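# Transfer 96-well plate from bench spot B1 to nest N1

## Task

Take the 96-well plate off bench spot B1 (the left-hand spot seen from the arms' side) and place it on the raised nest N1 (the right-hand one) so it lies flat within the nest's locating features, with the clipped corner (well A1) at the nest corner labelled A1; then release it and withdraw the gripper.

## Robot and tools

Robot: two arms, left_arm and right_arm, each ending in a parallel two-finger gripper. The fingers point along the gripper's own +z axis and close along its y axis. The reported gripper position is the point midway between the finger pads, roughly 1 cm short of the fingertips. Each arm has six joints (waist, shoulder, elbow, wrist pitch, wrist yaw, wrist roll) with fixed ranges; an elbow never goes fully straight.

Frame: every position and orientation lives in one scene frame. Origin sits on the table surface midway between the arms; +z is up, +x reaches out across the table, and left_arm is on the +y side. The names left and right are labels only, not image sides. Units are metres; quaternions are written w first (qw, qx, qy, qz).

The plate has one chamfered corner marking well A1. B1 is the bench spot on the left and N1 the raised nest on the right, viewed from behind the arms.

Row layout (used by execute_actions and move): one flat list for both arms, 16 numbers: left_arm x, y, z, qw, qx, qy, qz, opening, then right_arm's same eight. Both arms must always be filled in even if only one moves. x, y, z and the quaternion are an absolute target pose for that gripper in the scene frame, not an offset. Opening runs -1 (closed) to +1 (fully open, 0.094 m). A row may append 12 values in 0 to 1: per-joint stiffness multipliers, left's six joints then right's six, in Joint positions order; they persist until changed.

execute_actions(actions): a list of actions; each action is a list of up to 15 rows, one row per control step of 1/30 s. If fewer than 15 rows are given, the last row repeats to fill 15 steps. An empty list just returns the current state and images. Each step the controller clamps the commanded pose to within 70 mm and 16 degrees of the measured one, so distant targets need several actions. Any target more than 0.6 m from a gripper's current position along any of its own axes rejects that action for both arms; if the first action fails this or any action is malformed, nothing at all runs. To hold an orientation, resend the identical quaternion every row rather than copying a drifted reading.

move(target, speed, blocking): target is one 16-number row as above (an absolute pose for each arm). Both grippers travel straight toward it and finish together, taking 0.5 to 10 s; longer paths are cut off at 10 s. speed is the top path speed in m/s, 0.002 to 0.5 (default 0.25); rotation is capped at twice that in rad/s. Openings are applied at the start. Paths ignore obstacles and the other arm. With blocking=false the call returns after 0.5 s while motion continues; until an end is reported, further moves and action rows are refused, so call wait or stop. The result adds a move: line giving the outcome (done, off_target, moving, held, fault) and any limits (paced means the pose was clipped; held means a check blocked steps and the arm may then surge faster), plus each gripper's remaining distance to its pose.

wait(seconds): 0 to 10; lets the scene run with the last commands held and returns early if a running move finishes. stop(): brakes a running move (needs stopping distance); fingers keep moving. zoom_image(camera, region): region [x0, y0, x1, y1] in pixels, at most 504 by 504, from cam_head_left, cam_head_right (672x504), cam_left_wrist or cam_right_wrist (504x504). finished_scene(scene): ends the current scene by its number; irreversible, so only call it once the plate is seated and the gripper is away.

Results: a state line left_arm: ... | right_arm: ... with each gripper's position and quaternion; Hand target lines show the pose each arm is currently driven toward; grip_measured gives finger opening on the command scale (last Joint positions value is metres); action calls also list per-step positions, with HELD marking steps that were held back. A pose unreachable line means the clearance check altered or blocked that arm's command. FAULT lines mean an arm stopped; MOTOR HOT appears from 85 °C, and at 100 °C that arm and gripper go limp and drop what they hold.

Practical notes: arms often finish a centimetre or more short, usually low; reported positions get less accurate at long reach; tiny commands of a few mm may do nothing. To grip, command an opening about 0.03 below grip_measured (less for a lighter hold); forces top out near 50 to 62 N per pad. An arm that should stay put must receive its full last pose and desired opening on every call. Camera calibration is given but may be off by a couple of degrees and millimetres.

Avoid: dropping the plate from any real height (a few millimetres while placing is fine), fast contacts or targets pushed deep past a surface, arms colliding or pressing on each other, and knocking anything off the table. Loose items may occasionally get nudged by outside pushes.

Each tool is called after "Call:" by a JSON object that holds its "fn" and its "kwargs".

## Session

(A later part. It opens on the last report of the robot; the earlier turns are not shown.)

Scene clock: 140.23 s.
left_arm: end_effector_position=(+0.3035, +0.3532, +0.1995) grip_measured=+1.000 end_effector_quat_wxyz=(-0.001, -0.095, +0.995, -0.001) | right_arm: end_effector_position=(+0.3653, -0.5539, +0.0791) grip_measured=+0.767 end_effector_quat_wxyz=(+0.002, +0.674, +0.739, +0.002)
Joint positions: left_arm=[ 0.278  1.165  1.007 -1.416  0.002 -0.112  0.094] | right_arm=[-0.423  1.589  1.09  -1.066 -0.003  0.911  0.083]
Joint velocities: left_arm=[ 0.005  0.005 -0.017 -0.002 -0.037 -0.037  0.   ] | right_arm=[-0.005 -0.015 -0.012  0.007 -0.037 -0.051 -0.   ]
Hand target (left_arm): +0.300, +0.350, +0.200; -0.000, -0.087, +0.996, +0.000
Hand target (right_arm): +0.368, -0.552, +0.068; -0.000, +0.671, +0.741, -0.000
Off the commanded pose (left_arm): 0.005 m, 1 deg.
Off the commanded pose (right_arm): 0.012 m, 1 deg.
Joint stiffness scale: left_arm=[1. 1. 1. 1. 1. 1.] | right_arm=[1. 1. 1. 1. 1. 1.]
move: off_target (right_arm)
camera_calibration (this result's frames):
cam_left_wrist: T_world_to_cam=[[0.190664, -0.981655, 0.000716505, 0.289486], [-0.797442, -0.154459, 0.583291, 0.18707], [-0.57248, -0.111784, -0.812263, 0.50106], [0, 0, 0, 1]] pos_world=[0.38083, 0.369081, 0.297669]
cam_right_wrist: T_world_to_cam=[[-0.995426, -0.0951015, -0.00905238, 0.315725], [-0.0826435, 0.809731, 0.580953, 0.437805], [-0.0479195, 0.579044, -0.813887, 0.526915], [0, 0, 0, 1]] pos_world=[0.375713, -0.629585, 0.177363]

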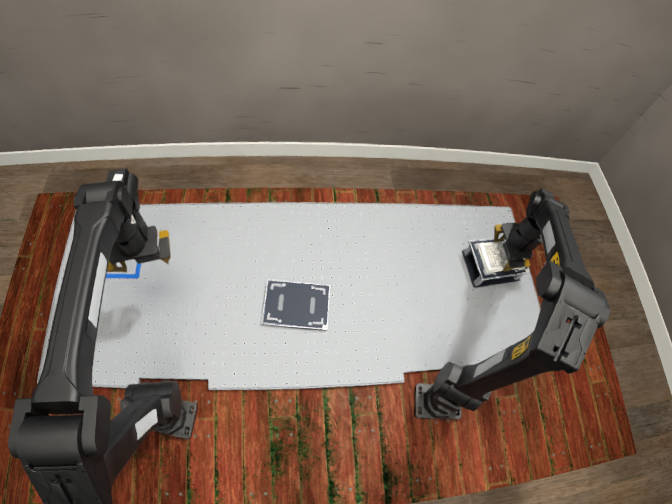

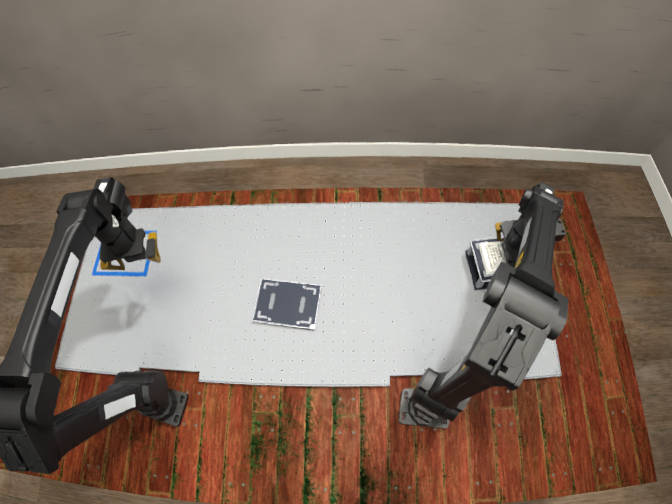

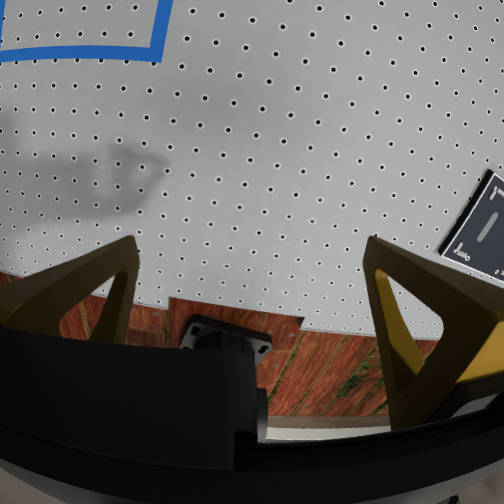

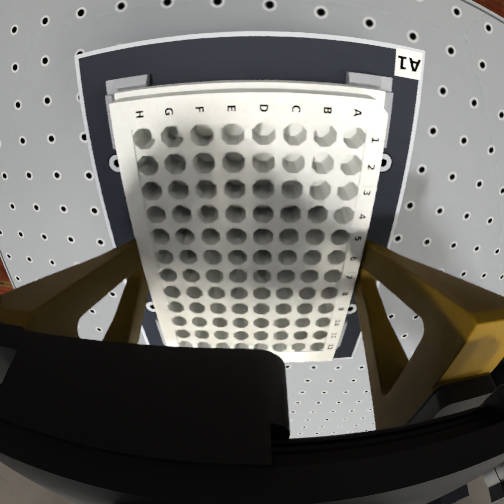

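Call:
{"fn": "move", "kwargs": {"target": [0.3,0.35,0.2,0,-0.087,0.996,0,1, 0.367,-0.553,0.074,0,0.672,0.740,0,1], "speed": 0.01}}

Call:
{"fn": "move", "kwargs": {"target": [0.3,0.35,0.2,0,-0.087,0.996,0,1, 0.378,-0.558,0.17,0,0.672,0.740,0,1], "speed": 0.08}}

Call:
{"fn": "zoom_image", "kwargs": {"camera": "cam_right_wrist", "region": [130, 20, 370, 260]}}

Call:
{"fn": "zoom_image", "kwargs": {"camera": "cam_head_left", "region": [450, 210, 550, 290]}}

Scene clock: 144.70 s.
left_arm: end_effector_position=(+0.3035, +0.3532, +0.1995) grip_measured=+1.000 end_effector_quat_wxyz=(-0.001, -0.095, +0.995, -0.001) | right_arm: end_effector_position=(+0.3652, -0.5540, +0.0791) grip_measured=+1.000 end_effector_quat_wxyz=(+0.002, +0.674, +0.738, +0.002)
Joint positions: left_arm=[ 0.278  1.165  1.007 -1.416  0.002 -0.112  0.094] | right_arm=[-0.423  1.589  1.09  -1.066 -0.002  0.911  0.094]
Joint velocities: left_arm=[-0.005  0.005 -0.012 -0.012 -0.007 -0.051  0.   ] | right_arm=[ 0.005 -0.005 -0.012  0.002 -0.066  0.051  0.   ]
Hand target (left_arm): +0.300, +0.350, +0.200; -0.000, -0.087, +0.996, +0.000
Hand target (right_arm): +0.367, -0.553, +0.074; -0.000, +0.672, +0.740, -0.000
Off the commanded pose (left_arm): 0.005 m, 1 deg.
Off the commanded pose (right_arm): 0.005 m, 0 deg.
Joint stiffness scale: left_arm=[1. 1. 1. 1. 1. 1.] | right_arm=[1. 1. 1. 1. 1. 1.]
move: done
camera_calibration (this result's frames):
cam_left_wrist: T_world_to_cam=[[0.190664, -0.981655, 0.000716505, 0.289486], [-0.797442, -0.154459, 0.583291, 0.18707], [-0.57248, -0.111784, -0.812263, 0.50106], [0, 0, 0, 1]] pos_world=[0.38083, 0.369081, 0.297669]
cam_right_wrist: T_world_to_cam=[[-0.995469, -0.0947215, -0.00828229, 0.315736], [-0.0819061, 0.810015, 0.580661, 0.437753], [-0.0482923, 0.578708, -0.814104, 0.526909], [0, 0, 0, 1]] pos_world=[0.375606, -0.629607, 0.177388]

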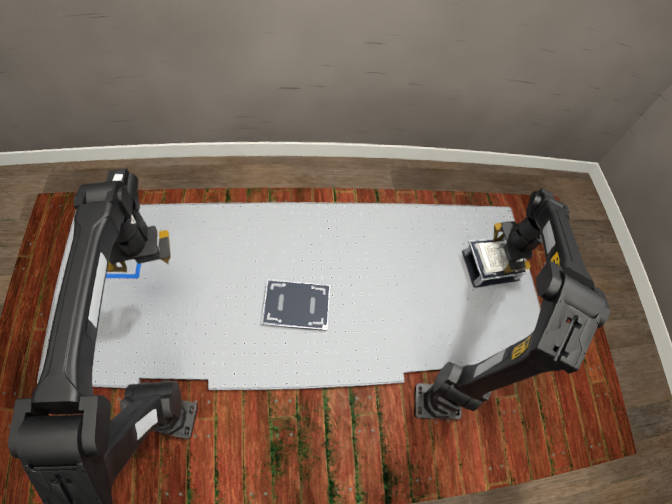

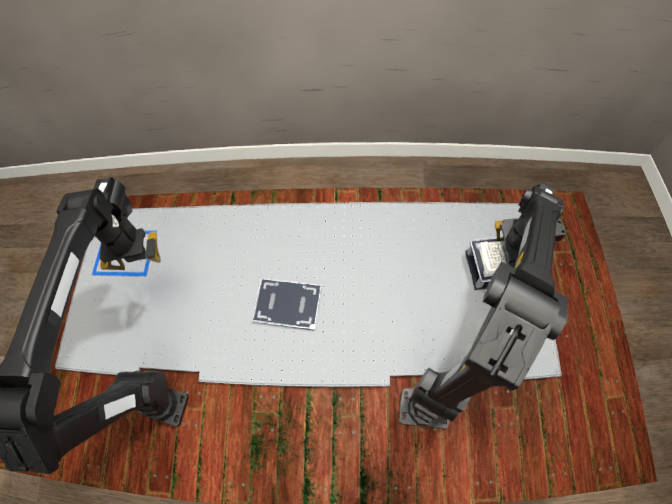

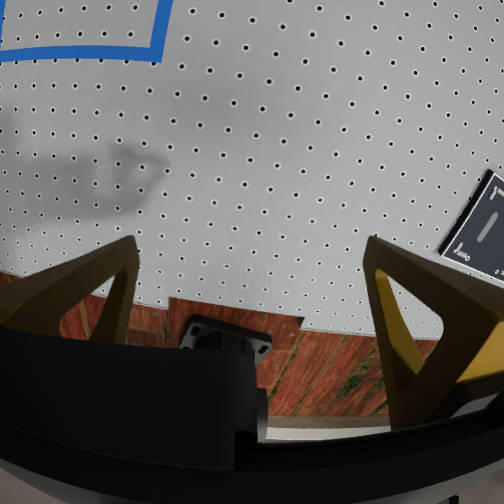

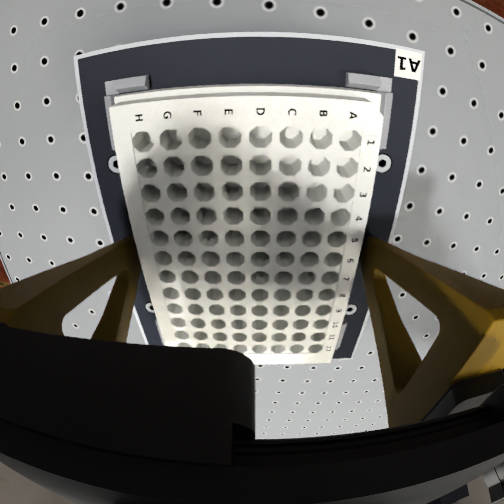

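Scene clock: 146.20 s.
left_arm: end_effector_position=(+0.3035, +0.3532, +0.1995) grip_measured=+1.000 end_effector_quat_wxyz=(-0.001, -0.095, +0.995, -0.001) | right_arm: end_effector_position=(+0.3644, -0.5535, +0.1442) grip_measured=+1.000 end_effector_quat_wxyz=(-0.029, +0.674, +0.738, -0.004)
Joint positions: left_arm=[ 0.278  1.165  1.007 -1.416  0.002 -0.112  0.094] | right_arm=[-0.423  1.556  1.235 -1.308 -0.002  0.911  0.094]
Joint velocities: left_arm=[-0.005  0.015 -0.002  0.002 -0.022 -0.007  0.   ] | right_arm=[-0.005 -0.005 -0.002 -0.007 -0.066 -0.007  0.   ]
Hand target (left_arm): +0.300, +0.350, +0.200; -0.000, -0.087, +0.996, +0.000
Hand target (right_arm): +0.379, -0.558, +0.170; +0.000, +0.672, +0.740, +0.000
Off the commanded pose (left_arm): 0.005 m, 1 deg.
Off the commanded pose (right_arm): 0.030 m, 3 deg.
Joint stiffness scale: left_arm=[1. 1. 1. 1. 1. 1.] | right_arm=[1. 1. 1. 1. 1. 1.]
move: off_target (right_arm)
camera_calibration (this result's frames):
cam_left_wrist: T_world_to_cam=[[0.190664, -0.981655, 0.000716505, 0.289486], [-0.797442, -0.154459, 0.583291, 0.18707], [-0.57248, -0.111784, -0.812263, 0.50106], [0, 0, 0, 1]] pos_world=[0.38083, 0.369081, 0.297669]
cam_right_wrist: T_world_to_cam=[[-0.994567, -0.0952981, 0.0418886, 0.307678], [-0.0498934, 0.789557, 0.611646, 0.372014], [-0.0913622, 0.606233, -0.790022, 0.607075], [0, 0, 0, 1]] pos_world=[0.380031, -0.632435, 0.239173]

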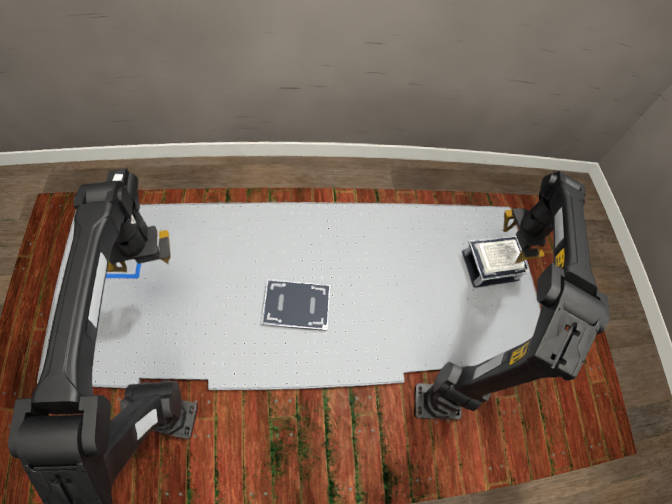

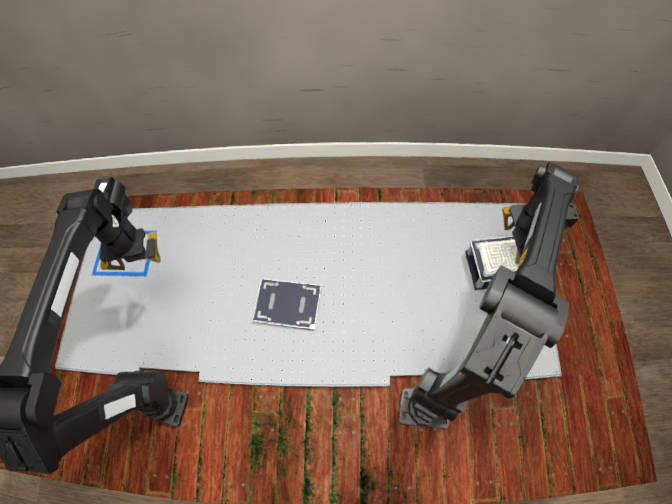

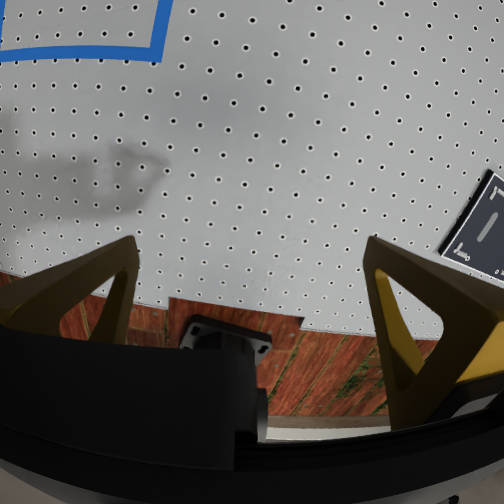

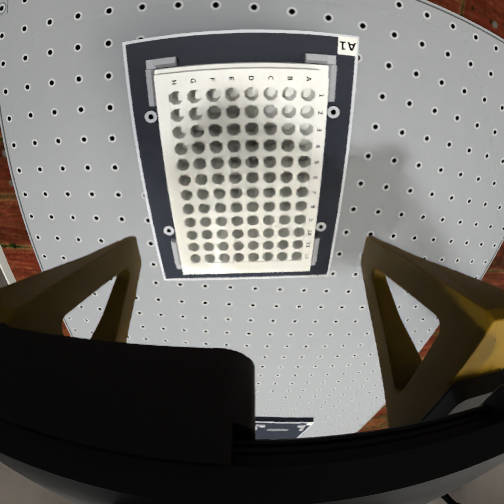

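Region (130, 20, 370, 260) of cam_right_wrist's 504x504 image, scaled by 2.100, with more detail than that image has.

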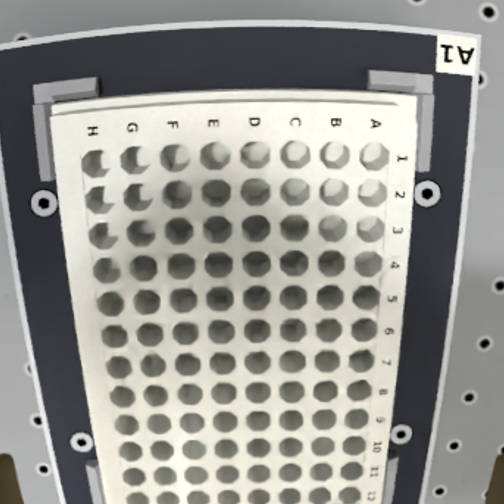

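Region (450, 210, 550, 290) of cam_head_left's 672x504 image, scaled by 5.040, with more detail than that image has; it fills the top 403 rows of this view, and the rest is white.

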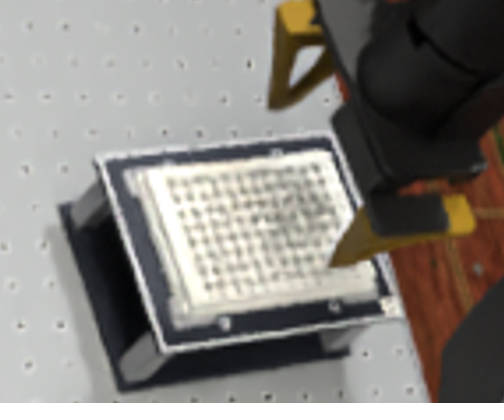

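The plate is seated. Moving the arm clear.

Call:
{"fn": "move", "kwargs": {"target": [0.3,0.35,0.2,0,-0.087,0.996,0,1, 0.3,-0.38,0.22,0,0.672,0.740,0,1]}}

Call:
{"fn": "finished_scene", "kwargs": {"scene": 1}}

Scene clock: 149.73 s.
left_arm: end_effector_position=(+0.3035, +0.3532, +0.1995) grip_measured=+1.000 end_effector_quat_wxyz=(-0.001, -0.095, +0.995, -0.001) | right_arm: end_effector_position=(+0.3041, -0.3822, +0.2203) grip_measured=+1.000 end_effector_quat_wxyz=(+0.005, +0.669, +0.743, -0.000)
Joint positions: left_arm=[ 0.278  1.165  1.007 -1.416  0.002 -0.112  0.094] | right_arm=[-0.05   1.146  1.048 -1.463  0.006  1.27   0.094]
Joint velocities: left_arm=[-0.005 -0.015 -0.007  0.012 -0.037 -0.051  0.   ] | right_arm=[-0.005 -0.015 -0.007 -0.002 -0.095  0.11   0.   ]
Hand target (left_arm): +0.300, +0.350, +0.200; -0.000, -0.087, +0.996, +0.000
Hand target (right_arm): +0.303, -0.381, +0.221; +0.004, +0.673, +0.740, -0.002
Off the commanded pose (left_arm): 0.005 m, 1 deg.
Off the commanded pose (right_arm): 0.005 m, 1 deg.
Joint stiffness scale: left_arm=[1. 1. 1. 1. 1. 1.] | right_arm=[1. 1. 1. 1. 1. 1.]
move: done
camera_calibration (this result's frames):
cam_left_wrist: T_world_to_cam=[[0.190664, -0.981655, 0.000716505, 0.289486], [-0.797442, -0.154459, 0.583291, 0.18707], [-0.57248, -0.111784, -0.812263, 0.50106], [0, 0, 0, 1]] pos_world=[0.38083, 0.369081, 0.297669]
cam_right_wrist: T_world_to_cam=[[-0.993975, -0.109153, -0.00995286, 0.266793], [-0.0949933, 0.812604, 0.575023, 0.217824], [-0.0546776, 0.572504, -0.818077, 0.539974], [0, 0, 0, 1]] pos_world=[0.315402, -0.45702, 0.319142]

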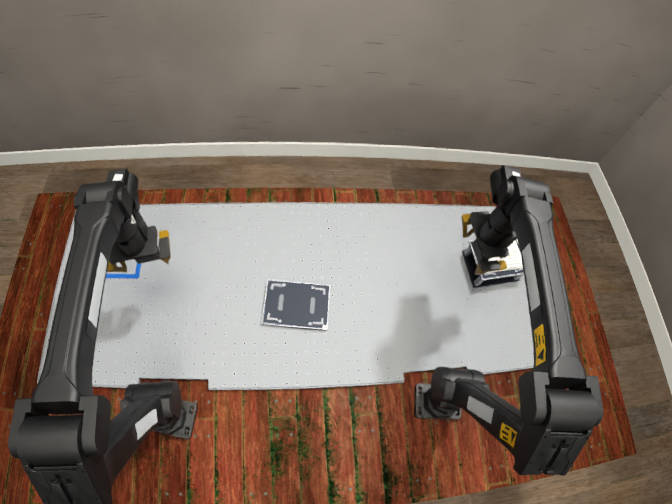

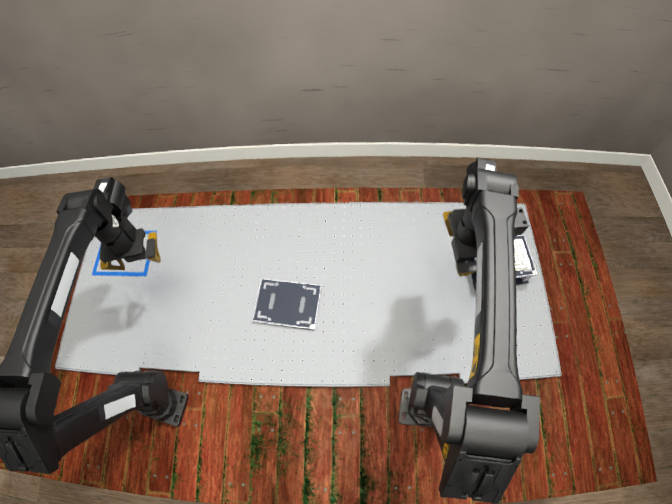

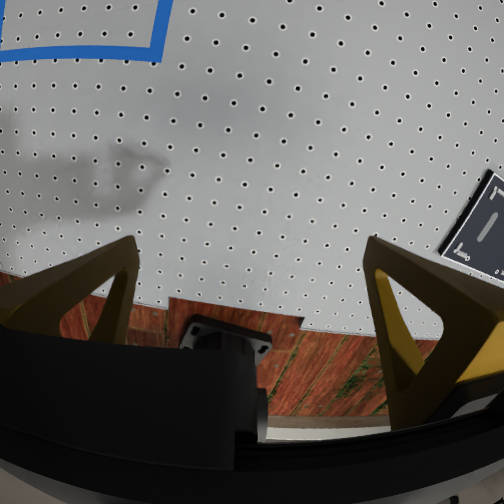

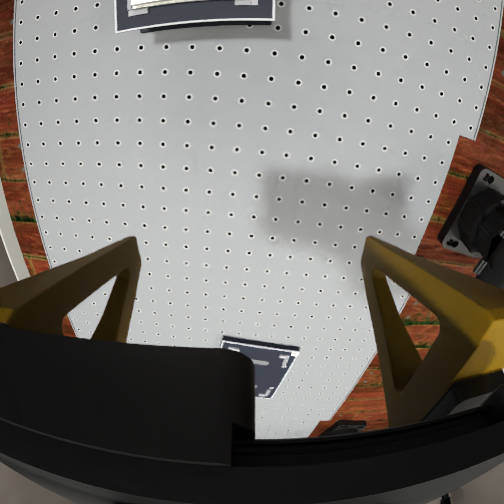

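The scene is finished: the task was done.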